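# Stretch robot closes and latches the door between rooms

## Task

Push the door separating the two rooms fully closed so that its latch catches. At the end, no object other than the robot and the door may lie even partly within the area bounded by the yellow floor tape (resting on the tape itself is acceptable). The coffee table must be standing upright at the end, and the robot must not have fallen or be left leaning; either of these means failure. The door has to stay shut by itself, since a result that holds only because the robot is pressing on it does not count.

## Robot and tools

Robot: a Hello Robot Stretch 3 with a single arm. It has a two-wheeled base (0.33 m long, 0.34 m wide), a lift that raises the arm along a mast, and a telescoping arm that reaches out to the robot's right side. The gripper cannot move forward by itself; to move it forward, drive the base. The base cannot slide sideways. A turn on the spot pivots about the point midway between the drive wheels, 0.05 m behind the front edge. With the arm pulled in and the wrist folded, the turning sweep has a radius of 0.28 m; an unfolded, level wrist reaches outside that circle.

Frames: the base frame has its origin on the floor between the drive wheels, x forward, y left, z up. hand_pose is reported in this frame, at the point where the closed fingertips meet; with all wrist joints at zero its x axis is up, y points back along the arm toward the mast, z points to the rear. The odometry frame is the base frame as it was when the scene began. Heading is positive to the left, within -3.142 to 3.142.

execute_actions: argument actions is a list holding one action (or nothing, which just reports state and pictures). An action may contain base, joints, or both, plus optional contact_limits; the motions begin together and may finish at different times. base holds exactly one key: translate_m is a relative straight-line drive in metres from the current base position, forward positive, range -1 to 1; rotate_rad is a relative turn in radians, counter-clockwise (left) positive, range -3.2 to 3.2. joints is a single dictionary keyed by joint name, each value an absolute target: lift_m 0 to 1.1 (arm height on mast); arm_m 0 to 0.52 (extension); wrist_yaw_rad -1.345 to 4.42 (0 along the arm, positive toward the front, 3.0 folded over the base); wrist_pitch_rad -1.57 to 0.451 (0 level, negative tips fingers down); wrist_roll_rad -2.911 to 2.911; gripper_m -0.089 to 0.179 (larger is wider; actual fingertip gap is somewhat smaller, and zero below 0.007); head_pan_rad -3.953 to 1.73 (0 forward, positive left, -1.57 looks along the arm); head_tilt_rad -1.53 to 0.419 (negative looks down). Completion tolerances: lift and arm ±0.004, gripper ±0.004, yaw/roll/head ±0.02, pitch ±0.05. Omitted joints or base may keep driving to an earlier target without being shown in the statuses. Unknown keys or out-of-range values cause the whole call to be rejected with no motion. contact_limits takes only arm_m, a motor effort percentage 1 to 100 at which the arm stops (contact_stop); lower is gentler, too low stops instantly, values above the maximum are trimmed. cameras lists head_camera, nav_camera, wrist_camera or all; omitted/null means all, [] means none. No action runs longer than 15 s. If a result reports a stop, any later motion, wait or finished_scene calls in the same reply are skipped.

wait: seconds from 0 to 10; nothing new is commanded and the world keeps running; returns the same as an empty action. zoom_image: camera plus region [x0, y0, x1, y1] in pixels of that camera's last full image, top-left origin, at most 504 by 504. finished_scene: scene number (1 or 2); ends the scene permanently once the last command has been held, and reports success.

Results: base_status and joint_status describe how each commanded motion ended. done means target reached (for the base, wheels turned the full amount, slip included). off_target means it stopped short and may still push. After contact_stop, time_out or torque_fault the target is dropped; arm and lift go slack after a contact stop until commanded again (a slack lift may sink under load or keep pressing). on_its_own covers uncommanded joints; its held at value is the target, not the position. motor_effort is percent of maximum, positive toward larger joint values, bracket shows the peak; readings are noisy and biased. Positive wheel effort pushes forward. lidar_m has 12 distances in 30-degree sectors, first straight ahead then counter-clockwise (4th left, 7th behind, 10th right), plane 0.17 m up, range 0.15 to 12 m, '-' for nothing; it misses glass, thin legs and parts hidden by the robot. wrist_depth_mm and head_depth_mm are 7x7 median depth grids (45 to 1000 mm and 280 to 4000 mm). base_odometry is wheel-based so slip counts as motion; turned_by_wheels and turned_by_imu give the turn since the last result; base_tilt gives lean in degrees (forward, right positive) with a fixed bias up to about 4 degrees. Camera calibration lines give intrinsics and base-to-camera transforms, with small errors.

Speed: the base moves quickly only with the arm stowed (lift_m under 0.30, arm_m under 0.03, wrist_yaw_rad over 2.54); otherwise it is slow.

Cautions: fold or unfold the wrist only with lift_m between 0.32 and 0.95, wrist_pitch_rad -0.4 and roll near 0; afterwards the lift may go down to 0.25. With yaw below -0.4 keep pitch at -0.5 or lower. Base, wrist and head have no contact stop and will keep shoving; wrist servos that strain for seconds shut off for 10 s. Pushing a rigid object with the gripper above about 0.45 m, a raised contact limit, a repeated push, driving while hooked on something fixed, or snagging furniture (worst when reversing) can tip the robot. If it leans, reverse the last move in small steps, free the gripper, and lower lift_m to about 0.2. Avoid drops, slams, hard hits, knocking the coffee table over or pushing things into the taped area. Objects may occasionally be nudged by outside forces. The robot keeps its last command while you think, so fewer, shorter motions are better.

Each tool is called after ">>>" as name(argument=value, ...) on one line, values as JSON.

## Session

>>> execute_actions(actions=[])

Scene clock: 0.00 s.
base_odometry: x=+0.000 y=+0.000 heading=+0.000 (m, m, rad; odometry frame)
turned_by_wheels: +0.000 (rad since the last result)
turned_by_imu: +0.000 (rad since the last result)
base_tilt: forward=+0.5 right=+0.2 (deg)
lidar_m: 1.21 2.07 1.41 1.38 1.14 0.92 0.91 0.99 0.87 0.86 0.94 1.20
head_depth_mm: 1109 1110 1115 1115 1118 1122 1123 / 1142 1143 1146 1149 1149 1148 1156 / 1181 1178 1172 1177 1181 1183 1182 / 1212 1213 1214 1212 1219 1217 1218 / 2069 2888 2879 2890 2861 2887 2389 / 2062 2903 2891 2892 2920 2953 2378 / 2081 2899 2912 2940 2939 2909 2390
base_status: not commanded
joint_positions: lift_m=+0.598 arm_m=-0.001 wrist_yaw_rad=+2.879 wrist_pitch_rad=-0.618 wrist_roll_rad=-0.007 gripper_m=+0.037 head_pan_rad=-0.007 head_tilt_rad=+0.008
joint_status: not commanded
motor_effort: left_wheel=+0 right_wheel=+0 lift_m=+25 arm_m=+0 wrist_yaw_rad=+0 wrist_pitch_rad=+4 wrist_roll_rad=+0 gripper_m=+1 head_pan_rad=-1 head_tilt_rad=+2 (%)
hand_pose: x=+0.0293 y=+0.0441 z=+0.5681 quat_wxyz=(+0.301, +0.693, +0.126, +0.642) (m; base frame)
wrist_depth_mm: - - - - - - - / - - - - - - - / - - - - - - - / 917 - 938 942 936 932 952 / 800 805 - 803 815 838 818 / 701 716 - 713 705 731 739 / 639 647 - 651 636 649 646
pictures: head_camera (sideways: a quarter turn clockwise sets it upright), nav_camera (sideways: a quarter turn counterclockwise sets it upright), wrist_camera
Images, in order (width x height): head_camera 896x504, nav_camera 672x504, wrist_camera 644x364.

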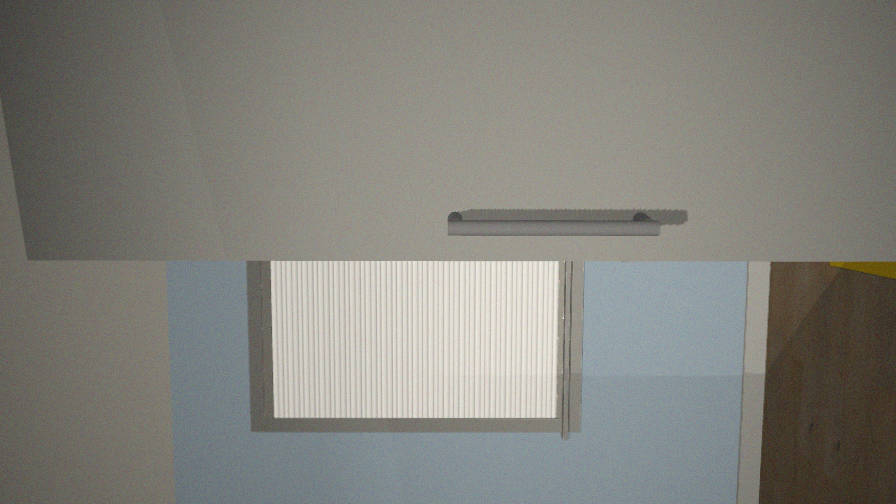

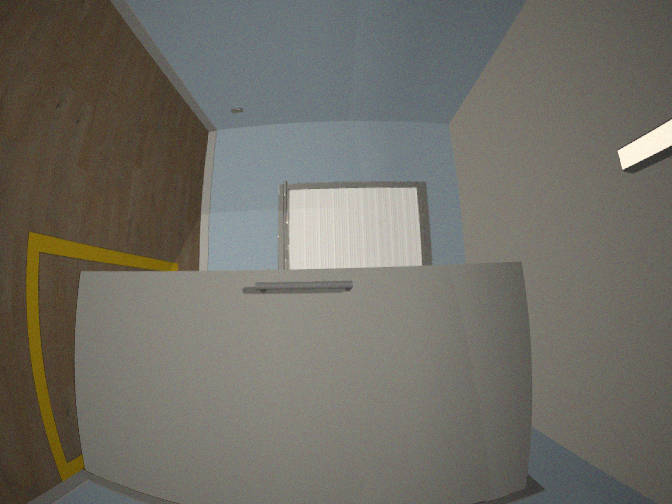

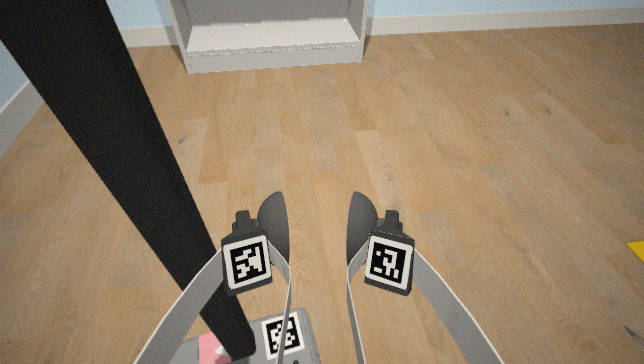

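Door hinged at right wall (~1.05,-0.87). Look behind it first.

>>> execute_actions(actions=[{"base":{"rotate_rad":0.35},"joints":{"lift_m":0.28,"wrist_yaw_rad":3.0,"wrist_pitch_rad":-0.4}}], cameras=[])

>>> execute_actions(actions=[{"base":{"translate_m":1},"joints":{"head_pan_rad":-1.5,"head_tilt_rad":-0.7}}], cameras=[])

>>> execute_actions(actions=[{"base":{"translate_m":0.6}}], cameras=["nav_camera","head_camera"])

Scene clock: 17.33 s.
base_odometry: x=+0.000 y=+0.000 heading=+0.350 (m, m, rad; odometry frame)
turned_by_wheels: +0.350 (rad since the last result)
turned_by_imu: +0.354 (rad since the last result)
base_tilt: forward=+0.5 right=+0.2 (deg)
lidar_m: 2.43 1.41 1.41 1.34 0.95 0.91 0.93 0.90 0.86 0.89 1.18 1.21
head_depth_mm: 2071 2733 2721 2760 2737 2788 2405 / 2071 2832 2872 2848 2854 2837 2405 / 2070 2941 2976 3033 2997 3012 2378 / 2061 3069 3173 3093 3129 3143 2403 / 2068 2956 3179 3171 3177 3122 2367 / 2071 2662 2715 2679 2671 2691 2375 / 2072 2326 2318 2333 2323 2350 2264
base_status: done
joint_positions: lift_m=+0.280 arm_m=-0.001 wrist_yaw_rad=+2.997 wrist_pitch_rad=-0.418 wrist_roll_rad=-0.007 gripper_m=+0.037 head_pan_rad=-0.007 head_tilt_rad=+0.008
joint_status: all done
motor_effort: left_wheel=-1(8) right_wheel=+2(7) lift_m=+16(21) arm_m=+0(0) wrist_yaw_rad=+2(3) wrist_pitch_rad=+5(6) wrist_roll_rad=+0(0) gripper_m=+0(0) head_pan_rad=-1(1) head_tilt_rad=+2(3) (%)
hand_pose: x=+0.0111 y=+0.0779 z=+0.2931 quat_wxyz=(+0.196, +0.698, +0.097, +0.682) (m; base frame)
wrist_depth_mm: 737 - - - - - - / 803 - - - - - - / 786 - 871 895 903 917 902 / 661 676 680 693 693 696 693 / 555 555 - 559 571 566 561 / 467 485 - - 463 481 484 / - - - - 414 410 414
pictures: none
No camera images: the call's "cameras" was empty. Leave "cameras" out to get every camera's image.

Scene clock: 22.37 s.
base_odometry: x=+0.939 y=+0.343 heading=+0.350 (m, m, rad; odometry frame)
turned_by_wheels: +0.000 (rad since the last result)
turned_by_imu: +0.005 (rad since the last result)
base_tilt: forward=+0.5 right=+0.2 (deg)
lidar_m: 1.74 1.24 1.18 0.99 1.55 1.79 1.83 1.39 1.06 0.53 0.50 1.96
head_depth_mm: 776 927 1145 1502 1652 1402 1227 / 673 783 936 1158 1524 1401 1217 / 596 681 792 947 1183 1372 1211 / 534 601 688 800 960 1195 1223 / 411 461 528 693 807 975 1164 / 441 487 543 611 709 894 1179 / 406 448 515 1823 1628 1388 1200
base_status: done
joint_positions: lift_m=+0.280 arm_m=-0.001 wrist_yaw_rad=+2.998 wrist_pitch_rad=-0.417 wrist_roll_rad=-0.007 gripper_m=+0.037 head_pan_rad=-1.493 head_tilt_rad=-0.691
joint_status: all done
motor_effort: left_wheel=-2(10) right_wheel=+2(9) lift_m=+16(16) arm_m=+0(0) wrist_yaw_rad=+1(2) wrist_pitch_rad=+5(5) wrist_roll_rad=+0(0) gripper_m=+0(0) head_pan_rad=-3(35) head_tilt_rad=-6(43) (%)
hand_pose: x=+0.0110 y=+0.0780 z=+0.2932 quat_wxyz=(+0.196, +0.698, +0.097, +0.682) (m; base frame)
wrist_depth_mm: - - - - - 951 889 / - - - - - - 967 / 862 - 890 878 885 897 907 / 690 670 698 684 688 686 697 / 554 554 - 566 558 570 568 / 469 483 - - 463 480 479 / - - - - 412 412 416
pictures: none
No camera images: the call's "cameras" was empty. Leave "cameras" out to get every camera's image.

Scene clock: 26.00 s.
base_odometry: x=+1.503 y=+0.548 heading=+0.350 (m, m, rad; odometry frame)
turned_by_wheels: +0.000 (rad since the last result)
turned_by_imu: +0.003 (rad since the last result)
base_tilt: forward=+0.4 right=+0.2 (deg)
lidar_m: 1.32 0.94 0.90 0.93 1.24 2.31 2.36 1.69 0.63 1.48 1.50 1.44
head_depth_mm: 3440 3580 2578 2028 1655 1411 1225 / 3377 3427 2601 2020 1659 1404 1227 / 1568 1737 1958 2016 1655 1401 1217 / 1662 1863 1970 1889 1639 1397 1209 / 1763 1978 2170 1941 1637 1391 1210 / 1861 2055 2255 1969 1635 1390 1202 / 1696 1817 2015 1979 1635 1384 1200
base_status: done
joint_positions: lift_m=+0.280 arm_m=-0.001 wrist_yaw_rad=+2.998 wrist_pitch_rad=-0.417 wrist_roll_rad=-0.007 gripper_m=+0.037 head_pan_rad=-1.493 head_tilt_rad=-0.691
joint_status: not commanded
motor_effort: left_wheel=-1(11) right_wheel=+2(8) lift_m=+16(16) arm_m=+0(0) wrist_yaw_rad=+1(1) wrist_pitch_rad=+5(5) wrist_roll_rad=+0(0) gripper_m=+0(0) head_pan_rad=-4(3) head_tilt_rad=-4(5) (%)
hand_pose: x=+0.0109 y=+0.0780 z=+0.2932 quat_wxyz=(+0.196, +0.698, +0.097, +0.682) (m; base frame)
wrist_depth_mm: - - 967 869 800 746 695 / 952 - - 937 872 803 738 / 878 - 867 883 882 833 797 / 668 671 699 681 684 690 705 / 549 551 - 565 560 567 574 / 469 489 - - 460 479 482 / - - - - 412 418 413
pictures: head_camera (sideways: a quarter turn clockwise sets it upright), nav_camera (sideways: a quarter turn counterclockwise sets it upright)
camera_calibration (this result's frames):
head_camera: T_world_to_cam=[[-0.0545942, 0.62059, -0.782232, 1.03856], [0.998505, 0.0361492, -0.0410092, 0.0467509], [0.00282717, -0.783301, -0.621636, 0.763671], [0, 0, 0, 1]] pos_world=[0.00785961, -0.0480286, 1.28904]
nav_camera: T_world_to_cam=[[0.00881582, -0.644652, 0.764426, -0.954106], [-0.999463, -0.0298124, -0.0136148, 0.066196], [0.0315662, -0.763895, -0.644568, 0.797882], [0, 0, 0, 1]] pos_world=[0.0493855, -0.0035944, 1.24453]
Images, in order (width x height): head_camera 896x504, nav_camera 672x504.

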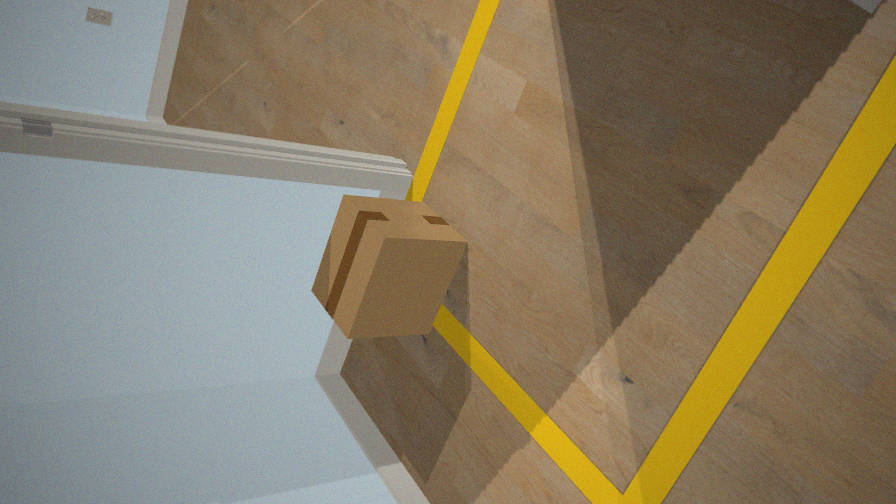

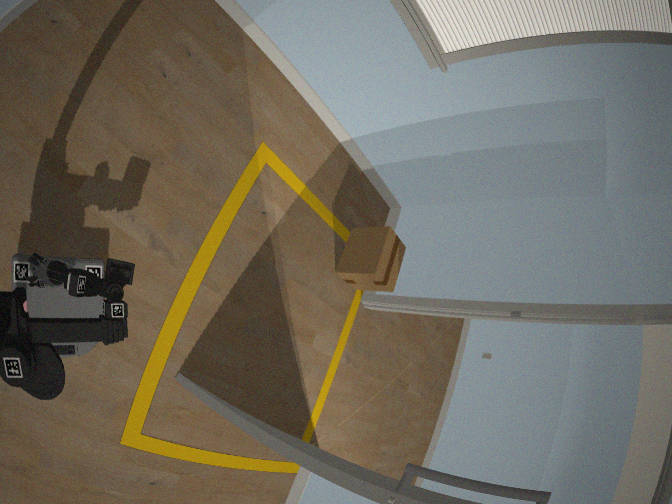

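>>> execute_actions(actions=[{"base":{"rotate_rad":-1.8},"joints":{"head_pan_rad":0,"head_tilt_rad":-1.1}}], cameras=[])

>>> execute_actions(actions=[{"base":{"translate_m":1}}], cameras=[])

>>> execute_actions(actions=[{"base":{"translate_m":0.25}}], cameras=[])

>>> execute_actions(actions=[{"base":{"rotate_rad":1.4}}], cameras=["nav_camera"])

Scene clock: 41.27 s.
base_odometry: x=+1.503 y=+0.548 heading=-1.450 (m, m, rad; odometry frame)
turned_by_wheels: -1.800 (rad since the last result)
turned_by_imu: -1.811 (rad since the last result)
base_tilt: forward=+0.5 right=+0.2 (deg)
lidar_m: 1.47 1.50 1.44 1.44 1.04 0.90 0.90 1.05 1.73 2.31 1.86 0.63
head_depth_mm: 2035 1784 1262 1453 1332 1225 1131 / 2026 1781 1598 1409 1320 1218 1117 / 2010 1773 1587 1433 1315 1208 - / 1986 1763 1569 1432 1312 1207 1151 / 1951 1764 1575 1431 1309 1204 1150 / 1728 1746 1553 1419 1299 1205 1129 / 1585 1697 1554 1414 1296 1197 1110
base_status: done
joint_positions: lift_m=+0.280 arm_m=-0.001 wrist_yaw_rad=+2.998 wrist_pitch_rad=-0.417 wrist_roll_rad=-0.007 gripper_m=+0.037 head_pan_rad=-0.007 head_tilt_rad=-1.087
joint_status: all done
motor_effort: left_wheel=+2(17) right_wheel=+0(7) lift_m=+16(16) arm_m=+0(0) wrist_yaw_rad=+1(1) wrist_pitch_rad=+5(5) wrist_roll_rad=+0(0) gripper_m=+0(1) head_pan_rad=+2(30) head_tilt_rad=-7(36) (%)
hand_pose: x=+0.0109 y=+0.0780 z=+0.2932 quat_wxyz=(+0.196, +0.698, +0.097, +0.682) (m; base frame)
wrist_depth_mm: 874 - - - - - - / 909 - - - - - - / 844 - 890 886 881 900 897 / 681 687 692 700 694 697 694 / 560 557 - 563 568 571 562 / 465 489 - - 466 480 477 / - - - - 412 415 415
pictures: none
No camera images: the call's "cameras" was empty. Leave "cameras" out to get every camera's image.

Scene clock: 46.30 s.
base_odometry: x=+1.623 y=-0.444 heading=-1.450 (m, m, rad; odometry frame)
turned_by_wheels: +0.000 (rad since the last result)
turned_by_imu: +0.005 (rad since the last result)
base_tilt: forward=+0.5 right=+0.2 (deg)
lidar_m: 0.78 0.55 0.67 1.17 1.36 1.86 1.86 0.47 0.44 0.45 0.60 2.89
head_depth_mm: 2031 1791 1602 1462 1326 1222 1130 / 2020 1780 1595 1441 1324 1219 1117 / 1988 1775 1591 1437 1314 1216 - / 2002 1762 1586 1425 1308 1214 1150 / 1990 1744 1579 1433 1305 1205 1154 / 1975 1667 1247 1404 1299 1202 1133 / 769 898 1174 1153 1277 1195 1104
base_status: done
joint_positions: lift_m=+0.280 arm_m=-0.001 wrist_yaw_rad=+2.998 wrist_pitch_rad=-0.417 wrist_roll_rad=-0.007 gripper_m=+0.037 head_pan_rad=-0.007 head_tilt_rad=-1.087
joint_status: not commanded
motor_effort: left_wheel=+2(14) right_wheel=+0(6) lift_m=+16(16) arm_m=+0(1) wrist_yaw_rad=+1(0) wrist_pitch_rad=+5(5) wrist_roll_rad=+0(0) gripper_m=-1(0) head_pan_rad=+1(2) head_tilt_rad=-7(7) (%)
hand_pose: x=+0.0109 y=+0.0780 z=+0.2933 quat_wxyz=(+0.196, +0.698, +0.097, +0.682) (m; base frame)
wrist_depth_mm: - - - - - - 747 / - - - - - 650 457 / 874 - 865 898 878 637 483 / 674 682 689 684 706 616 520 / 555 555 - 559 566 563 576 / 469 486 - - 461 480 479 / - - - - 410 415 412
pictures: none
No camera images: the call's "cameras" was empty. Leave "cameras" out to get every camera's image.

Scene clock: 48.90 s.
base_odometry: x=+1.654 y=-0.693 heading=-1.450 (m, m, rad; odometry frame)
turned_by_wheels: +0.000 (rad since the last result)
turned_by_imu: +0.001 (rad since the last result)
base_tilt: forward=+0.5 right=+0.2 (deg)
lidar_m: 2.15 0.43 0.39 1.10 1.28 2.10 2.10 0.59 0.56 0.57 0.74 2.65
head_depth_mm: 2051 1786 1601 1450 1324 1216 1127 / 2020 1788 1601 1448 1322 1214 1117 / 2017 1779 1597 1442 1317 1219 - / 2000 1762 1579 1438 1311 1207 1154 / 1983 1776 1574 1426 1300 1204 1151 / 1967 1732 1546 1160 1296 1198 1135 / 1914 676 773 1001 1148 1172 1109
base_status: done
joint_positions: lift_m=+0.280 arm_m=-0.001 wrist_yaw_rad=+2.998 wrist_pitch_rad=-0.417 wrist_roll_rad=-0.007 gripper_m=+0.037 head_pan_rad=-0.007 head_tilt_rad=-1.087
joint_status: not commanded
motor_effort: left_wheel=+2(13) right_wheel=+0(6) lift_m=+16(16) arm_m=+0(1) wrist_yaw_rad=+1(1) wrist_pitch_rad=+5(5) wrist_roll_rad=+0(0) gripper_m=+0(0) head_pan_rad=+2(2) head_tilt_rad=-6(6) (%)
hand_pose: x=+0.0109 y=+0.0780 z=+0.2933 quat_wxyz=(+0.196, +0.698, +0.097, +0.682) (m; base frame)
wrist_depth_mm: - - - - - 788 532 / - - - - 507 424 475 / 856 - 873 883 459 426 447 / 678 685 698 701 496 473 488 / 554 556 - 565 534 527 486 / 470 484 - - 460 483 478 / - - - - 412 415 412
pictures: none
No camera images: the call's "cameras" was empty. Leave "cameras" out to get every camera's image.

Scene clock: 50.97 s.
base_odometry: x=+1.654 y=-0.693 heading=-0.050 (m, m, rad; odometry frame)
turned_by_wheels: +1.400 (rad since the last result)
turned_by_imu: +1.408 (rad since the last result)
base_tilt: forward=+0.5 right=+0.1 (deg)
lidar_m: 0.55 1.18 1.75 2.10 0.63 0.55 0.56 0.65 2.69 2.65 0.49 0.39
head_depth_mm: 1107 1332 1479 1254 1195 1220 1131 / 1113 1343 1563 1126 1105 1212 1116 / 1127 1357 1566 1138 1216 1211 - / 1135 1377 1551 1433 1312 1210 1146 / 1145 1389 1556 1428 1309 1195 1151 / 1155 1415 1561 1416 1297 1200 1137 / 1167 1414 1550 1408 1300 1195 1107
base_status: done
joint_positions: lift_m=+0.280 arm_m=-0.001 wrist_yaw_rad=+2.998 wrist_pitch_rad=-0.417 wrist_roll_rad=-0.007 gripper_m=+0.037 head_pan_rad=-0.007 head_tilt_rad=-1.087
joint_status: not commanded
motor_effort: left_wheel=-1(12) right_wheel=+1(12) lift_m=+16(16) arm_m=-1(1) wrist_yaw_rad=+1(1) wrist_pitch_rad=+5(5) wrist_roll_rad=+0(0) gripper_m=+1(1) head_pan_rad=+1(2) head_tilt_rad=-6(7) (%)
hand_pose: x=+0.0109 y=+0.0780 z=+0.2933 quat_wxyz=(+0.196, +0.698, +0.097, +0.682) (m; base frame)
wrist_depth_mm: - - - - - - - / - - - - - - - / 579 - 882 881 876 894 912 / 591 684 686 691 692 691 698 / 546 564 - 560 568 565 566 / 476 493 - - 459 479 483 / - - - - 413 412 416
pictures: nav_camera (sideways: a quarter turn counterclockwise sets it upright)
camera_calibration (this result's frames):
nav_camera: T_world_to_cam=[[0.888377, -0.0472106, 0.456681, -0.558503], [-0.0560991, -0.998408, 0.00591586, 0.0350126], [0.455674, -0.0308749, -0.889611, 1.11391], [0, 0, 0, 1]] pos_world=[-0.00945628, 0.0429815, 1.2458]
Images, in order (width x height): nav_camera 672x504.

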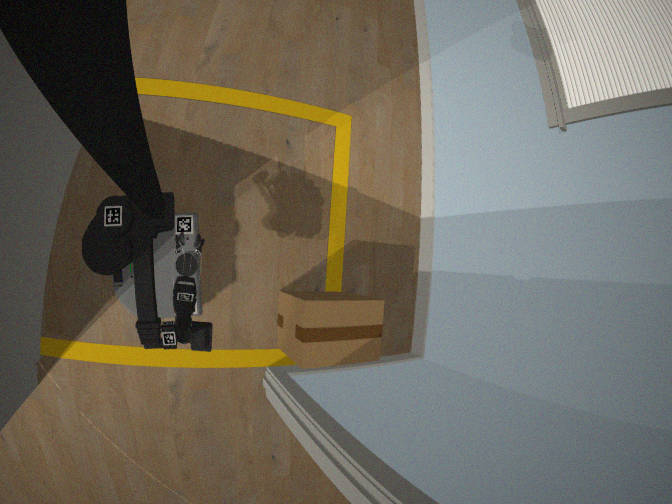

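>>> execute_actions(actions=[{"base":{"rotate_rad":-0.14}}], cameras=[])

>>> execute_actions(actions=[{"base":{"translate_m":0.66}}], cameras=[])

>>> execute_actions(actions=[{"base":{"translate_m":-0.6}}], cameras=["nav_camera"])

Scene clock: 55.87 s.
base_odometry: x=+1.654 y=-0.693 heading=-0.190 (m, m, rad; odometry frame)
turned_by_wheels: -0.140 (rad since the last result)
turned_by_imu: -0.141 (rad since the last result)
base_tilt: forward=+0.4 right=+0.2 (deg)
lidar_m: 0.39 1.13 1.51 2.10 0.69 0.56 0.56 0.61 2.77 2.65 0.53 0.40
head_depth_mm: 1074 1099 1120 1137 1207 1221 1132 / 1153 1359 1507 1145 1276 1216 1112 / 1146 1390 1567 1122 1211 1213 - / 1139 1376 1559 1395 1283 1212 1152 / 1133 1366 1544 1431 1306 1206 1149 / 1129 1369 1551 1412 1298 1195 1134 / 1116 1353 1530 1408 1300 1193 1110
base_status: done
joint_positions: lift_m=+0.280 arm_m=-0.001 wrist_yaw_rad=+2.998 wrist_pitch_rad=-0.417 wrist_roll_rad=-0.007 gripper_m=+0.037 head_pan_rad=-0.007 head_tilt_rad=-1.087
joint_status: not commanded
motor_effort: left_wheel=+2(13) right_wheel=-1(7) lift_m=+16(16) arm_m=-1(1) wrist_yaw_rad=+1(1) wrist_pitch_rad=+5(5) wrist_roll_rad=+0(0) gripper_m=+0(0) head_pan_rad=+2(2) head_tilt_rad=-6(6) (%)
hand_pose: x=+0.0109 y=+0.0780 z=+0.2933 quat_wxyz=(+0.196, +0.698, +0.097, +0.682) (m; base frame)
wrist_depth_mm: - - - - - - - / - - - - - - - / 864 - 879 894 902 899 904 / 663 675 698 684 691 690 695 / 559 554 - 565 565 565 565 / 474 483 - - 465 478 477 / - - - - 408 410 413
pictures: none
No camera images: the call's "cameras" was empty. Leave "cameras" out to get every camera's image.

Scene clock: 59.60 s.
base_odometry: x=+2.302 y=-0.817 heading=-0.190 (m, m, rad; odometry frame)
turned_by_wheels: +0.000 (rad since the last result)
turned_by_imu: -0.240 (rad since the last result)
base_tilt: forward=+0.4 right=+0.2 (deg)
lidar_m: 0.17 0.49 0.56 0.96 2.16 2.48 1.17 1.19 0.41 0.35 0.15 0.15
head_depth_mm: 555 627 685 755 833 931 1039 / 542 670 819 957 1019 948 1117 / 525 642 831 1147 1028 950 - / 507 618 782 1078 1153 1023 - / 491 592 743 1006 1281 1192 - / 476 570 710 947 1263 1200 1131 / 460 548 679 887 1247 1192 1104
base_status: done
joint_positions: lift_m=+0.280 arm_m=-0.001 wrist_yaw_rad=+2.998 wrist_pitch_rad=-0.417 wrist_roll_rad=-0.007 gripper_m=+0.037 head_pan_rad=-0.006 head_tilt_rad=-1.089
joint_status: not commanded
motor_effort: left_wheel=+14(26) right_wheel=+18(56) lift_m=+16(17) arm_m=-1(0) wrist_yaw_rad=+0(1) wrist_pitch_rad=+5(5) wrist_roll_rad=+0(0) gripper_m=+0(0) head_pan_rad=+1(2) head_tilt_rad=-6(7) (%)
hand_pose: x=+0.0108 y=+0.0781 z=+0.2934 quat_wxyz=(+0.195, +0.698, +0.097, +0.682) (m; base frame)
wrist_depth_mm: - - - - 672 494 392 / - - - - 706 514 407 / 860 - 863 880 735 534 418 / 675 682 687 702 681 555 432 / 552 561 - 566 566 550 444 / 469 490 - - 468 478 455 / - - - - 413 417 414
pictures: none
No camera images: the call's "cameras" was empty. Leave "cameras" out to get every camera's image.

Scene clock: 63.23 s.
base_odometry: x=+1.712 y=-0.704 heading=-0.190 (m, m, rad; odometry frame)
turned_by_wheels: +0.000 (rad since the last result)
turned_by_imu: -0.002 (rad since the last result)
base_tilt: forward=+0.4 right=+0.2 (deg)
lidar_m: 0.65 1.06 1.22 2.00 2.00 0.62 0.57 0.58 0.75 2.76 0.61 0.59
head_depth_mm: 855 925 1008 1112 1296 1225 1130 / 1027 1130 1216 1360 1326 1217 1119 / 1179 1361 1233 1389 1321 1219 - / 1154 1390 1264 1395 1312 1207 - / 1121 1346 1545 1419 1300 1199 - / 1083 1300 1513 1422 1303 1197 1133 / 1045 1250 1489 1413 1290 1195 1105
base_status: done
joint_positions: lift_m=+0.280 arm_m=-0.001 wrist_yaw_rad=+2.998 wrist_pitch_rad=-0.417 wrist_roll_rad=-0.007 gripper_m=+0.037 head_pan_rad=-0.006 head_tilt_rad=-1.089
joint_status: not commanded
motor_effort: left_wheel=+1(8) right_wheel=+0(14) lift_m=+16(16) arm_m=-1(1) wrist_yaw_rad=+1(1) wrist_pitch_rad=+5(5) wrist_roll_rad=+0(0) gripper_m=+0(0) head_pan_rad=+2(2) head_tilt_rad=-6(6) (%)
hand_pose: x=+0.0108 y=+0.0781 z=+0.2934 quat_wxyz=(+0.195, +0.698, +0.097, +0.682) (m; base frame)
wrist_depth_mm: - - - - - - 835 / - - - - - - 856 / 863 - 887 888 891 911 862 / 676 687 689 687 705 694 705 / 543 557 - 558 577 565 568 / 463 488 - - 464 478 475 / - - - - 412 413 416
pictures: nav_camera (sideways: a quarter turn counterclockwise sets it upright)
camera_calibration (this result's frames):
nav_camera: T_world_to_cam=[[0.889189, -0.046736, 0.455146, -0.556509], [-0.0555499, -0.998438, 0.0060011, 0.0348983], [0.454154, -0.0306194, -0.890397, 1.11494], [0, 0, 0, 1]] pos_world=[-0.00957627, 0.0429737, 1.24582]
Images, in order (width x height): nav_camera 672x504.

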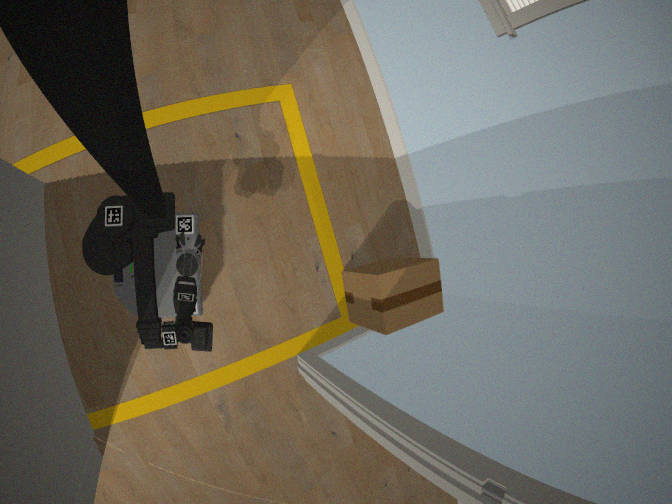

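>>> execute_actions(actions=[{"base":{"rotate_rad":2.0}}], cameras=[])

>>> execute_actions(actions=[{"base":{"translate_m":0.95}}], cameras=[])

>>> execute_actions(actions=[{"base":{"rotate_rad":-1.4}}], cameras=[])

>>> execute_actions(actions=[{"base":{"translate_m":-1}}], cameras=[])

>>> execute_actions(actions=[{"base":{"rotate_rad":-0.95}}], cameras=[])

>>> execute_actions(actions=[{"base":{"translate_m":1},"joints":{"lift_m":0.33}}], cameras=["nav_camera"])

Scene clock: 74.80 s.
base_odometry: x=+1.712 y=-0.704 heading=+1.810 (m, m, rad; odometry frame)
turned_by_wheels: +2.000 (rad since the last result)
turned_by_imu: +2.013 (rad since the last result)
base_tilt: forward=+0.5 right=+0.2 (deg)
lidar_m: 2.00 0.64 0.57 0.58 0.69 2.78 2.73 0.59 0.65 1.06 1.16 1.78
head_depth_mm: 1957 1788 1610 1444 1322 1220 1130 / 1937 1773 1585 1440 1328 1211 1120 / 1960 1769 1593 1437 1311 1213 - / 1957 1757 1578 1436 1318 1215 - / 1972 1740 1577 1431 1308 1204 - / 1952 1751 1552 1419 1296 1202 1134 / 1950 1726 1552 1414 1286 1193 1111
base_status: done
joint_positions: lift_m=+0.280 arm_m=-0.001 wrist_yaw_rad=+2.998 wrist_pitch_rad=-0.417 wrist_roll_rad=-0.007 gripper_m=+0.037 head_pan_rad=-0.006 head_tilt_rad=-1.089
joint_status: not commanded
motor_effort: left_wheel=-1(11) right_wheel=+1(11) lift_m=+16(16) arm_m=-1(1) wrist_yaw_rad=+0(0) wrist_pitch_rad=+5(5) wrist_roll_rad=+0(0) gripper_m=+0(0) head_pan_rad=+2(2) head_tilt_rad=-6(7) (%)
hand_pose: x=+0.0108 y=+0.0781 z=+0.2934 quat_wxyz=(+0.195, +0.698, +0.097, +0.682) (m; base frame)
wrist_depth_mm: 655 - 579 562 529 510 501 / 747 - 637 607 585 560 - / 830 - 701 667 635 609 903 / 676 683 684 686 676 663 706 / 554 560 - 566 561 569 569 / 475 486 - - 466 482 476 / - - - - 411 413 414
pictures: none
No camera images: the call's "cameras" was empty. Leave "cameras" out to get every camera's image.

Scene clock: 79.73 s.
base_odometry: x=+1.488 y=+0.219 heading=+1.810 (m, m, rad; odometry frame)
turned_by_wheels: +0.000 (rad since the last result)
turned_by_imu: +0.004 (rad since the last result)
base_tilt: forward=+0.5 right=+0.1 (deg)
lidar_m: 1.06 1.16 1.44 2.56 0.59 0.62 1.51 1.39 1.21 1.20 1.32 1.07
head_depth_mm: 1053 1262 1542 1451 1329 1222 1134 / 1064 1285 1535 1452 1325 1213 1112 / 1082 1309 1543 1431 1316 1212 - / 1100 1329 1542 1435 1303 1205 - / 1120 1351 1548 1429 1301 1202 - / 1127 1379 1553 1418 1293 1202 1129 / 1148 1404 1559 1415 1296 1192 1107
base_status: done
joint_positions: lift_m=+0.280 arm_m=-0.001 wrist_yaw_rad=+2.998 wrist_pitch_rad=-0.417 wrist_roll_rad=-0.007 gripper_m=+0.037 head_pan_rad=-0.006 head_tilt_rad=-1.089
joint_status: not commanded
motor_effort: left_wheel=-1(10) right_wheel=+2(8) lift_m=+16(16) arm_m=-1(1) wrist_yaw_rad=+1(0) wrist_pitch_rad=+5(5) wrist_roll_rad=+0(0) gripper_m=+0(0) head_pan_rad=+2(2) head_tilt_rad=-5(6) (%)
hand_pose: x=+0.0108 y=+0.0781 z=+0.2934 quat_wxyz=(+0.195, +0.698, +0.097, +0.682) (m; base frame)
wrist_depth_mm: - - - - - - - / - - - - - - - / 868 - 917 900 892 895 904 / 653 688 688 685 697 697 689 / 533 557 - 555 568 571 567 / 471 492 - - 459 482 483 / - - - - 413 413 415
pictures: none
No camera images: the call's "cameras" was empty. Leave "cameras" out to get every camera's image.

Scene clock: 81.83 s.
base_odometry: x=+1.488 y=+0.219 heading=+0.410 (m, m, rad; odometry frame)
turned_by_wheels: -1.400 (rad since the last result)
turned_by_imu: -1.409 (rad since the last result)
base_tilt: forward=+0.5 right=+0.2 (deg)
lidar_m: 1.20 1.19 1.06 1.06 1.28 2.13 2.57 0.59 0.99 1.39 1.35 1.20
head_depth_mm: 1173 1390 1576 1449 1337 1220 1131 / 1210 1441 1589 1437 1330 1219 1119 / 1250 1499 1580 1436 1320 1211 - / 1296 1551 1567 1428 1314 1205 - / 1353 1625 1574 1430 1298 1201 - / 1382 1661 1572 1416 1297 1201 1130 / 1444 1678 1557 1417 1298 1193 1107
base_status: done
joint_positions: lift_m=+0.280 arm_m=-0.001 wrist_yaw_rad=+2.998 wrist_pitch_rad=-0.417 wrist_roll_rad=-0.007 gripper_m=+0.037 head_pan_rad=-0.006 head_tilt_rad=-1.089
joint_status: not commanded
motor_effort: left_wheel=+1(16) right_wheel=+0(8) lift_m=+17(16) arm_m=-1(1) wrist_yaw_rad=+0(1) wrist_pitch_rad=+5(5) wrist_roll_rad=+0(0) gripper_m=+1(0) head_pan_rad=+2(2) head_tilt_rad=-5(5) (%)
hand_pose: x=+0.0108 y=+0.0781 z=+0.2934 quat_wxyz=(+0.195, +0.698, +0.097, +0.682) (m; base frame)
wrist_depth_mm: - - - - 945 894 884 / - - - - - - 945 / 873 - 878 896 901 917 924 / 677 684 680 678 702 704 695 / 560 564 - 567 570 565 564 / 476 493 - - 467 477 481 / - - - - 415 414 419
pictures: none
No camera images: the call's "cameras" was empty. Leave "cameras" out to get every camera's image.

Scene clock: 86.87 s.
base_odometry: x=+0.570 y=-0.179 heading=+0.410 (m, m, rad; odometry frame)
turned_by_wheels: +0.000 (rad since the last result)
turned_by_imu: -0.004 (rad since the last result)
base_tilt: forward=+0.5 right=+0.1 (deg)
lidar_m: 2.16 1.54 1.38 1.11 1.58 1.61 1.61 1.28 1.14 0.83 0.59 0.57
head_depth_mm: 2012 1795 1611 1000 1283 1225 1130 / 1996 1783 1603 1445 1305 1214 1117 / 1987 1765 1582 1442 1322 1211 - / 1996 1766 1570 1428 1308 1205 - / 1965 1742 1567 1442 1302 1199 - / 1960 1739 1555 1414 1302 1199 1133 / 1946 1730 1560 1407 1295 1185 1111
base_status: done
joint_positions: lift_m=+0.280 arm_m=-0.001 wrist_yaw_rad=+2.998 wrist_pitch_rad=-0.417 wrist_roll_rad=-0.007 gripper_m=+0.037 head_pan_rad=-0.006 head_tilt_rad=-1.089
joint_status: not commanded
motor_effort: left_wheel=+3(8) right_wheel=-1(8) lift_m=+16(16) arm_m=-1(2) wrist_yaw_rad=+1(0) wrist_pitch_rad=+5(5) wrist_roll_rad=+0(0) gripper_m=+0(0) head_pan_rad=+2(2) head_tilt_rad=-6(6) (%)
hand_pose: x=+0.0108 y=+0.0781 z=+0.2934 quat_wxyz=(+0.195, +0.698, +0.097, +0.682) (m; base frame)
wrist_depth_mm: - - - - - - - / - - - - - - - / 867 - 880 889 885 906 913 / 682 689 683 696 688 694 701 / 554 563 - 560 563 564 571 / 472 482 - - 462 483 479 / - - - - 414 413 418
pictures: none
No camera images: the call's "cameras" was empty. Leave "cameras" out to get every camera's image.

Scene clock: 88.60 s.
base_odometry: x=+0.570 y=-0.179 heading=-0.540 (m, m, rad; odometry frame)
turned_by_wheels: -0.950 (rad since the last result)
turned_by_imu: -0.956 (rad since the last result)
base_tilt: forward=+0.4 right=+0.2 (deg)
lidar_m: 0.58 0.57 2.18 1.47 1.38 1.11 1.49 1.60 1.63 1.22 1.14 0.75
head_depth_mm: 767 978 1342 1462 1325 1221 1130 / 721 900 1209 1458 1322 1215 1112 / 679 840 1088 1400 1311 1214 - / 642 782 1002 1375 1314 1214 - / 608 734 921 1235 1304 1199 - / 578 691 855 1139 1299 1195 1141 / 550 649 871 1413 1297 1189 1108
base_status: done
joint_positions: lift_m=+0.280 arm_m=-0.001 wrist_yaw_rad=+2.998 wrist_pitch_rad=-0.417 wrist_roll_rad=-0.007 gripper_m=+0.037 head_pan_rad=-0.006 head_tilt_rad=-1.089
joint_status: not commanded
motor_effort: left_wheel=+2(15) right_wheel=-1(8) lift_m=+17(17) arm_m=-1(1) wrist_yaw_rad=+1(0) wrist_pitch_rad=+5(5) wrist_roll_rad=+0(0) gripper_m=+0(0) head_pan_rad=+2(2) head_tilt_rad=-6(5) (%)
hand_pose: x=+0.0108 y=+0.0781 z=+0.2934 quat_wxyz=(+0.195, +0.698, +0.097, +0.682) (m; base frame)
wrist_depth_mm: 966 - - - - - - / - - - - - - - / 875 - 867 884 889 912 926 / 688 675 691 687 680 707 691 / 558 560 - 560 572 567 569 / 467 488 - - 461 483 478 / - - - - 414 414 410
pictures: none
No camera images: the call's "cameras" was empty. Leave "cameras" out to get every camera's image.

Scene clock: 99.87 s.
base_odometry: x=+1.428 y=-0.694 heading=-0.540 (m, m, rad; odometry frame)
turned_by_wheels: +0.000 (rad since the last result)
turned_by_imu: +0.008 (rad since the last result)
base_tilt: forward=+0.5 right=+0.1 (deg)
lidar_m: - 0.15 0.22 1.74 1.96 1.98 2.47 2.41 0.88 0.26 0.15 -
head_depth_mm: - - - - - 417 1107 / - - - - - 467 1104 / - - - - 308 531 - / - - - - 323 617 - / - - - - 335 736 - / - - - - 353 915 1125 / - - - - 369 1160 1109
base_status: done
joint_positions: lift_m=+0.330 arm_m=-0.001 wrist_yaw_rad=+3.002 wrist_pitch_rad=-0.417 wrist_roll_rad=-0.007 gripper_m=+0.037 head_pan_rad=-0.005 head_tilt_rad=-1.092
joint_status: all done
motor_effort: left_wheel=+1(61) right_wheel=+0(18) lift_m=+33(35) arm_m=-2(2) wrist_yaw_rad=-1(4) wrist_pitch_rad=+5(5) wrist_roll_rad=+0(0) gripper_m=+1(3) head_pan_rad=+2(2) head_tilt_rad=-4(6) (%)
hand_pose: x=+0.0101 y=+0.0782 z=+0.3426 quat_wxyz=(+0.194, +0.698, +0.098, +0.682) (m; base frame)
wrist_depth_mm: - - - - - 215 140 / - - - - - 215 139 / - - - - 947 212 138 / 760 741 768 774 708 210 137 / 620 618 - 625 331 207 136 / 528 532 - 527 423 205 135 / 457 - - - 421 188 134
pictures: nav_camera (sideways: a quarter turn counterclockwise sets it upright)
camera_calibration (this result's frames):
nav_camera: T_world_to_cam=[[0.890369, -0.0459847, 0.452911, -0.553605], [-0.0546842, -0.998485, 0.00612506, 0.0347316], [0.451943, -0.0302206, -0.891535, 1.11644], [0, 0, 0, 1]] pos_world=[-0.00975359, 0.0429611, 1.24586]
Images, in order (width x height): nav_camera 672x504.

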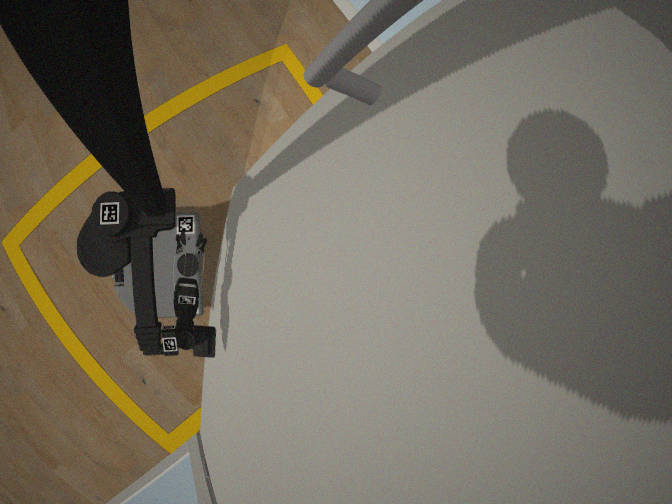

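>>> execute_actions(actions=[{"base":{"rotate_rad":0.3}}], cameras=[])

>>> execute_actions(actions=[{"base":{"translate_m":0.4}}], cameras=[])

>>> execute_actions(actions=[{"base":{"rotate_rad":-1.2}}], cameras=[])

>>> execute_actions(actions=[{"base":{"translate_m":0.22}}], cameras=["nav_camera"])

Scene clock: 106.73 s.
base_odometry: x=+1.428 y=-0.694 heading=-0.240 (m, m, rad; odometry frame)
turned_by_wheels: +0.300 (rad since the last result)
turned_by_imu: +0.287 (rad since the last result)
base_tilt: forward=+0.5 right=+0.2 (deg)
lidar_m: 0.16 0.23 1.49 1.96 1.96 1.98 2.43 1.30 0.54 0.22 0.16 0.16
head_depth_mm: - - - - 312 433 853 / - - - - 332 531 1088 / - - - 295 386 686 - / - - - 319 462 974 - / - - - 349 577 1179 - / - - 305 411 769 1199 1123 / - - 327 499 1274 1200 1106
base_status: done
joint_positions: lift_m=+0.330 arm_m=-0.001 wrist_yaw_rad=+2.997 wrist_pitch_rad=-0.416 wrist_roll_rad=-0.007 gripper_m=+0.037 head_pan_rad=-0.005 head_tilt_rad=-1.092
joint_status: not commanded
motor_effort: left_wheel=-1(22) right_wheel=+2(33) lift_m=+31(33) arm_m=+1(2) wrist_yaw_rad=+1(14) wrist_pitch_rad=+5(5) wrist_roll_rad=+0(0) gripper_m=+0(0) head_pan_rad=+1(1) head_tilt_rad=-5(4) (%)
hand_pose: x=+0.0112 y=+0.0782 z=+0.3428 quat_wxyz=(+0.196, +0.698, +0.097, +0.682) (m; base frame)
wrist_depth_mm: - - - - - - - / - - - - - - - / - - - - - - 290 / 771 766 762 768 780 779 268 / 624 631 - 637 632 632 251 / 522 528 - 530 517 433 236 / 459 486 - - 464 349 221
pictures: none
No camera images: the call's "cameras" was empty. Leave "cameras" out to get every camera's image.

Scene clock: 111.70 s.
base_odometry: x=+1.817 y=-0.789 heading=-0.240 (m, m, rad; odometry frame)
turned_by_wheels: +0.000 (rad since the last result)
turned_by_imu: -0.015 (rad since the last result)
base_tilt: forward=+0.5 right=+0.2 (deg)
lidar_m: 0.53 0.97 1.07 1.69 2.10 2.31 2.80 1.01 0.30 0.21 0.19 0.20
head_depth_mm: 629 691 742 315 387 483 659 / 740 824 928 425 455 633 903 / 895 1023 1183 1247 1298 925 - / 1066 1265 1234 1159 1307 1205 - / 1038 1256 1263 1368 1308 1199 - / 999 1189 1462 1411 1301 1193 1127 / 957 1141 1403 1415 1292 1193 1107
base_status: done
joint_positions: lift_m=+0.330 arm_m=-0.001 wrist_yaw_rad=+2.997 wrist_pitch_rad=-0.416 wrist_roll_rad=-0.007 gripper_m=+0.037 head_pan_rad=-0.005 head_tilt_rad=-1.092
joint_status: not commanded
motor_effort: left_wheel=+0(14) right_wheel=+1(30) lift_m=+30(30) arm_m=+1(0) wrist_yaw_rad=+2(8) wrist_pitch_rad=+5(5) wrist_roll_rad=+0(0) gripper_m=+0(1) head_pan_rad=+1(2) head_tilt_rad=-4(5) (%)
hand_pose: x=+0.0111 y=+0.0782 z=+0.3428 quat_wxyz=(+0.196, +0.698, +0.097, +0.682) (m; base frame)
wrist_depth_mm: - - - - - 897 740 / - - - - - 931 759 / - - - - - 938 778 / 766 758 765 786 762 774 747 / 626 621 - 630 642 629 641 / 531 529 - 538 518 539 538 / 460 481 - - 461 464 467
pictures: none
No camera images: the call's "cameras" was empty. Leave "cameras" out to get every camera's image.

Scene clock: 114.53 s.
base_odometry: x=+1.817 y=-0.789 heading=-1.440 (m, m, rad; odometry frame)
turned_by_wheels: -1.200 (rad since the last result)
turned_by_imu: -1.214 (rad since the last result)
base_tilt: forward=+0.5 right=+0.2 (deg)
lidar_m: 0.19 0.19 0.53 0.65 1.01 1.40 2.09 2.18 2.85 1.55 0.38 0.22
head_depth_mm: - - 318 453 845 1219 1134 / - - 310 420 734 1214 1123 / - - 301 391 651 1200 - / - - 295 365 586 1180 - / - - - 344 531 1163 - / - - - 326 477 1158 1131 / - - - 301 398 1176 1114
base_status: done
joint_positions: lift_m=+0.330 arm_m=-0.001 wrist_yaw_rad=+2.997 wrist_pitch_rad=-0.416 wrist_roll_rad=-0.007 gripper_m=+0.037 head_pan_rad=-0.005 head_tilt_rad=-1.092
joint_status: not commanded
motor_effort: left_wheel=+2(9) right_wheel=-1(6) lift_m=+29(30) arm_m=+1(0) wrist_yaw_rad=+2(2) wrist_pitch_rad=+5(5) wrist_roll_rad=+0(0) gripper_m=+0(0) head_pan_rad=+1(2) head_tilt_rad=-5(4) (%)
hand_pose: x=+0.0111 y=+0.0782 z=+0.3428 quat_wxyz=(+0.196, +0.698, +0.097, +0.682) (m; base frame)
wrist_depth_mm: 788 - 872 918 825 554 165 / 873 - 939 966 579 222 172 / 932 - - 950 613 228 177 / 766 750 770 732 682 238 183 / 614 620 - 627 633 248 189 / 525 529 - 529 504 261 196 / 457 481 - - 435 261 203
pictures: none
No camera images: the call's "cameras" was empty. Leave "cameras" out to get every camera's image.

Scene clock: 117.70 s.
base_odometry: x=+1.845 y=-1.007 heading=-1.440 (m, m, rad; odometry frame)
turned_by_wheels: +0.000 (rad since the last result)
turned_by_imu: +0.005 (rad since the last result)
base_tilt: forward=+0.4 right=+0.2 (deg)
lidar_m: - - 0.15 0.49 1.00 1.40 2.31 2.41 2.87 0.59 0.15 -
head_depth_mm: - - - - - 662 1131 / - - - - - 601 1129 / - - - - - 496 - / - - - - - 470 - / - - - - - 433 - / - - - - - 378 1098 / - - - - - 370 1100
base_status: done
joint_positions: lift_m=+0.330 arm_m=-0.001 wrist_yaw_rad=+2.998 wrist_pitch_rad=-0.416 wrist_roll_rad=-0.007 gripper_m=+0.037 head_pan_rad=+0.007 head_tilt_rad=-1.100
joint_status: not commanded
motor_effort: left_wheel=+0(53) right_wheel=+0(8) lift_m=+30(29) arm_m=+0(0) wrist_yaw_rad=+1(1) wrist_pitch_rad=+5(5) wrist_roll_rad=+0(0) gripper_m=+0(0) head_pan_rad=-3(14) head_tilt_rad=-1(6) (%)
hand_pose: x=+0.0110 y=+0.0782 z=+0.3428 quat_wxyz=(+0.196, +0.698, +0.097, +0.682) (m; base frame)
wrist_depth_mm: 789 - 865 856 137 94 72 / 868 - 894 544 144 98 74 / 905 - 590 555 151 101 76 / 762 756 704 634 159 104 78 / 613 621 - 624 147 108 80 / 523 525 - 517 179 112 82 / 454 485 - - 193 110 84
pictures: nav_camera (sideways: a quarter turn counterclockwise sets it upright)
camera_calibration (this result's frames):
nav_camera: T_world_to_cam=[[0.894456, -0.0351204, 0.445774, -0.544334], [-0.0424775, -0.999076, 0.00651963, 0.0341436], [0.445134, -0.0247669, -0.895122, 1.12114], [0, 0, 0, 1]] pos_world=[-0.0107229, 0.0427619, 1.24598]
Images, in order (width x height): nav_camera 672x504.

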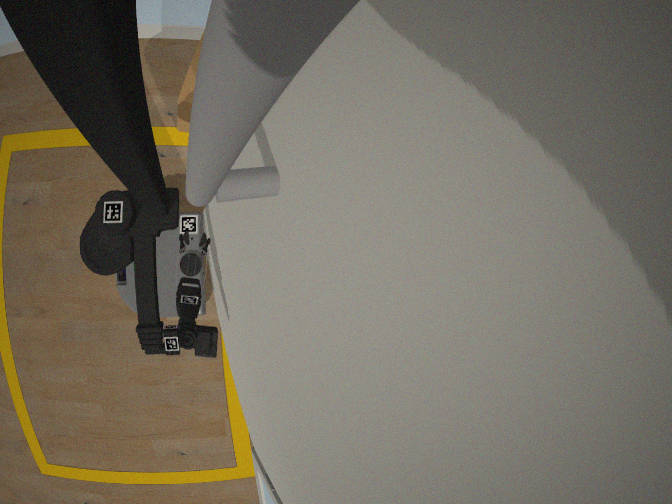

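>>> execute_actions(actions=[{"base":{"translate_m":0.09}}], cameras=["nav_camera"])

Scene clock: 122.67 s.
base_odometry: x=+1.857 y=-1.096 heading=-1.440 (m, m, rad; odometry frame)
turned_by_wheels: +0.000 (rad since the last result)
turned_by_imu: +0.001 (rad since the last result)
base_tilt: forward=+0.5 right=+0.2 (deg)
lidar_m: - - 0.15 0.48 0.52 1.40 2.40 2.50 2.88 0.28 0.15 -
head_depth_mm: - - - - - 558 1136 / - - - - - 475 1128 / - - - - - 415 - / - - - - - 371 - / - - - - - - - / - - - - - - 1097 / - - - - - - 1095
base_status: done
joint_positions: lift_m=+0.330 arm_m=-0.001 wrist_yaw_rad=+3.001 wrist_pitch_rad=-0.416 wrist_roll_rad=-0.007 gripper_m=+0.037 head_pan_rad=+0.007 head_tilt_rad=-1.099
joint_status: not commanded
motor_effort: left_wheel=+1(24) right_wheel=+0(6) lift_m=+30(30) arm_m=+0(0) wrist_yaw_rad=-1(1) wrist_pitch_rad=+5(5) wrist_roll_rad=+0(0) gripper_m=+1(2) head_pan_rad=-3(3) head_tilt_rad=+0(0) (%)
hand_pose: x=+0.0103 y=+0.0783 z=+0.3428 quat_wxyz=(+0.194, +0.698, +0.098, +0.682) (m; base frame)
wrist_depth_mm: 798 - 858 700 128 83 61 / 893 - 578 572 133 85 63 / 919 - 556 561 139 87 64 / 756 757 623 624 144 90 65 / 619 627 - 627 136 92 66 / 524 527 - 510 158 94 67 / 455 483 - - 167 92 68
pictures: nav_camera (sideways: a quarter turn counterclockwise sets it upright)
camera_calibration (this result's frames):
nav_camera: T_world_to_cam=[[0.894388, -0.0351224, 0.445912, -0.544512], [-0.0424802, -0.999076, 0.00651206, 0.0341534], [0.445271, -0.0247667, -0.895053, 1.12105], [0, 0, 0, 1]] pos_world=[-0.0107142, 0.042762, 1.24598]
Images, in order (width x height): nav_camera 672x504.

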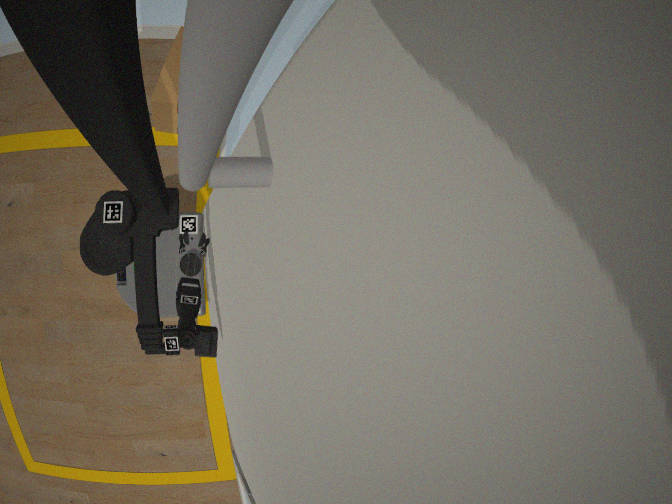

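>>> execute_actions(actions=[{"base":{"translate_m":0.06}}], cameras=[])

>>> execute_actions(actions=[{"base":{"translate_m":-0.05}}], cameras=[])

>>> finished_scene(scene=1)

Scene clock: 129.50 s.
base_odometry: x=+1.865 y=-1.156 heading=-1.440 (m, m, rad; odometry frame)
turned_by_wheels: +0.000 (rad since the last result)
turned_by_imu: -0.006 (rad since the last result)
base_tilt: forward=+0.5 right=+0.1 (deg)
lidar_m: - - 0.15 0.20 0.51 1.38 2.46 2.56 2.88 0.21 0.15 -
head_depth_mm: - - - - - - 1122 / - - - - - - 1100 / - - - - - - - / - - - - - - - / - - - - - - - / - - - - - - 1096 / - - - - - - 1099
base_status: done
joint_positions: lift_m=+0.330 arm_m=-0.001 wrist_yaw_rad=+3.003 wrist_pitch_rad=-0.416 wrist_roll_rad=-0.007 gripper_m=+0.037 head_pan_rad=+0.000 head_tilt_rad=-1.099
joint_status: not commanded
motor_effort: left_wheel=+0(26) right_wheel=+2(20) lift_m=+30(30) arm_m=+0(0) wrist_yaw_rad=-2(6) wrist_pitch_rad=+5(5) wrist_roll_rad=+0(0) gripper_m=+0(2) head_pan_rad=-1(3) head_tilt_rad=-1(2) (%)
hand_pose: x=+0.0098 y=+0.0784 z=+0.3428 quat_wxyz=(+0.194, +0.698, +0.099, +0.683) (m; base frame)
wrist_depth_mm: 800 - 863 358 136 83 60 / 879 - 562 387 140 85 61 / 938 - 545 424 144 86 62 / 766 748 603 471 148 88 62 / 629 619 - 509 129 89 63 / 526 528 - 459 159 91 64 / 457 - - - 166 87 65
pictures: none
No camera images: the call's "cameras" was empty. Leave "cameras" out to get every camera's image.

Scene clock: 131.03 s.
base_odometry: x=+1.858 y=-1.106 heading=-1.440 (m, m, rad; odometry frame)
turned_by_wheels: +0.000 (rad since the last result)
turned_by_imu: +0.000 (rad since the last result)
base_tilt: forward=+0.6 right=+0.2 (deg)
lidar_m: - - 0.15 0.44 0.52 1.38 2.41 2.51 2.88 0.39 0.15 -
head_depth_mm: - - - - 301 578 1129 / - - - - 301 577 1131 / - - - - 301 578 - / - - - - 301 579 - / - - - - 301 582 - / - - - - 302 584 1125 / - - - - 304 588 1112
base_status: done
joint_positions: lift_m=+0.330 arm_m=-0.001 wrist_yaw_rad=+3.003 wrist_pitch_rad=-0.416 wrist_roll_rad=-0.007 gripper_m=+0.037 head_pan_rad=+0.000 head_tilt_rad=-1.099
joint_status: not commanded
motor_effort: left_wheel=+1(7) right_wheel=+0(3) lift_m=+30(30) arm_m=+1(0) wrist_yaw_rad=-3(2) wrist_pitch_rad=+5(5) wrist_roll_rad=+0(0) gripper_m=+0(0) head_pan_rad=-1(0) head_tilt_rad=-1(0) (%)
hand_pose: x=+0.0098 y=+0.0784 z=+0.3428 quat_wxyz=(+0.194, +0.698, +0.099, +0.683) (m; base frame)
wrist_depth_mm: 800 - 849 643 227 149 108 / 860 - 568 552 242 152 109 / 901 - 551 561 257 155 111 / 765 755 619 610 266 158 112 / 623 633 - 612 231 161 113 / 532 515 - 533 286 164 115 / 454 - - - 297 157 116
pictures: none
No camera images: the call's "cameras" was empty. Leave "cameras" out to get every camera's image.

The scene is finished: the task was done.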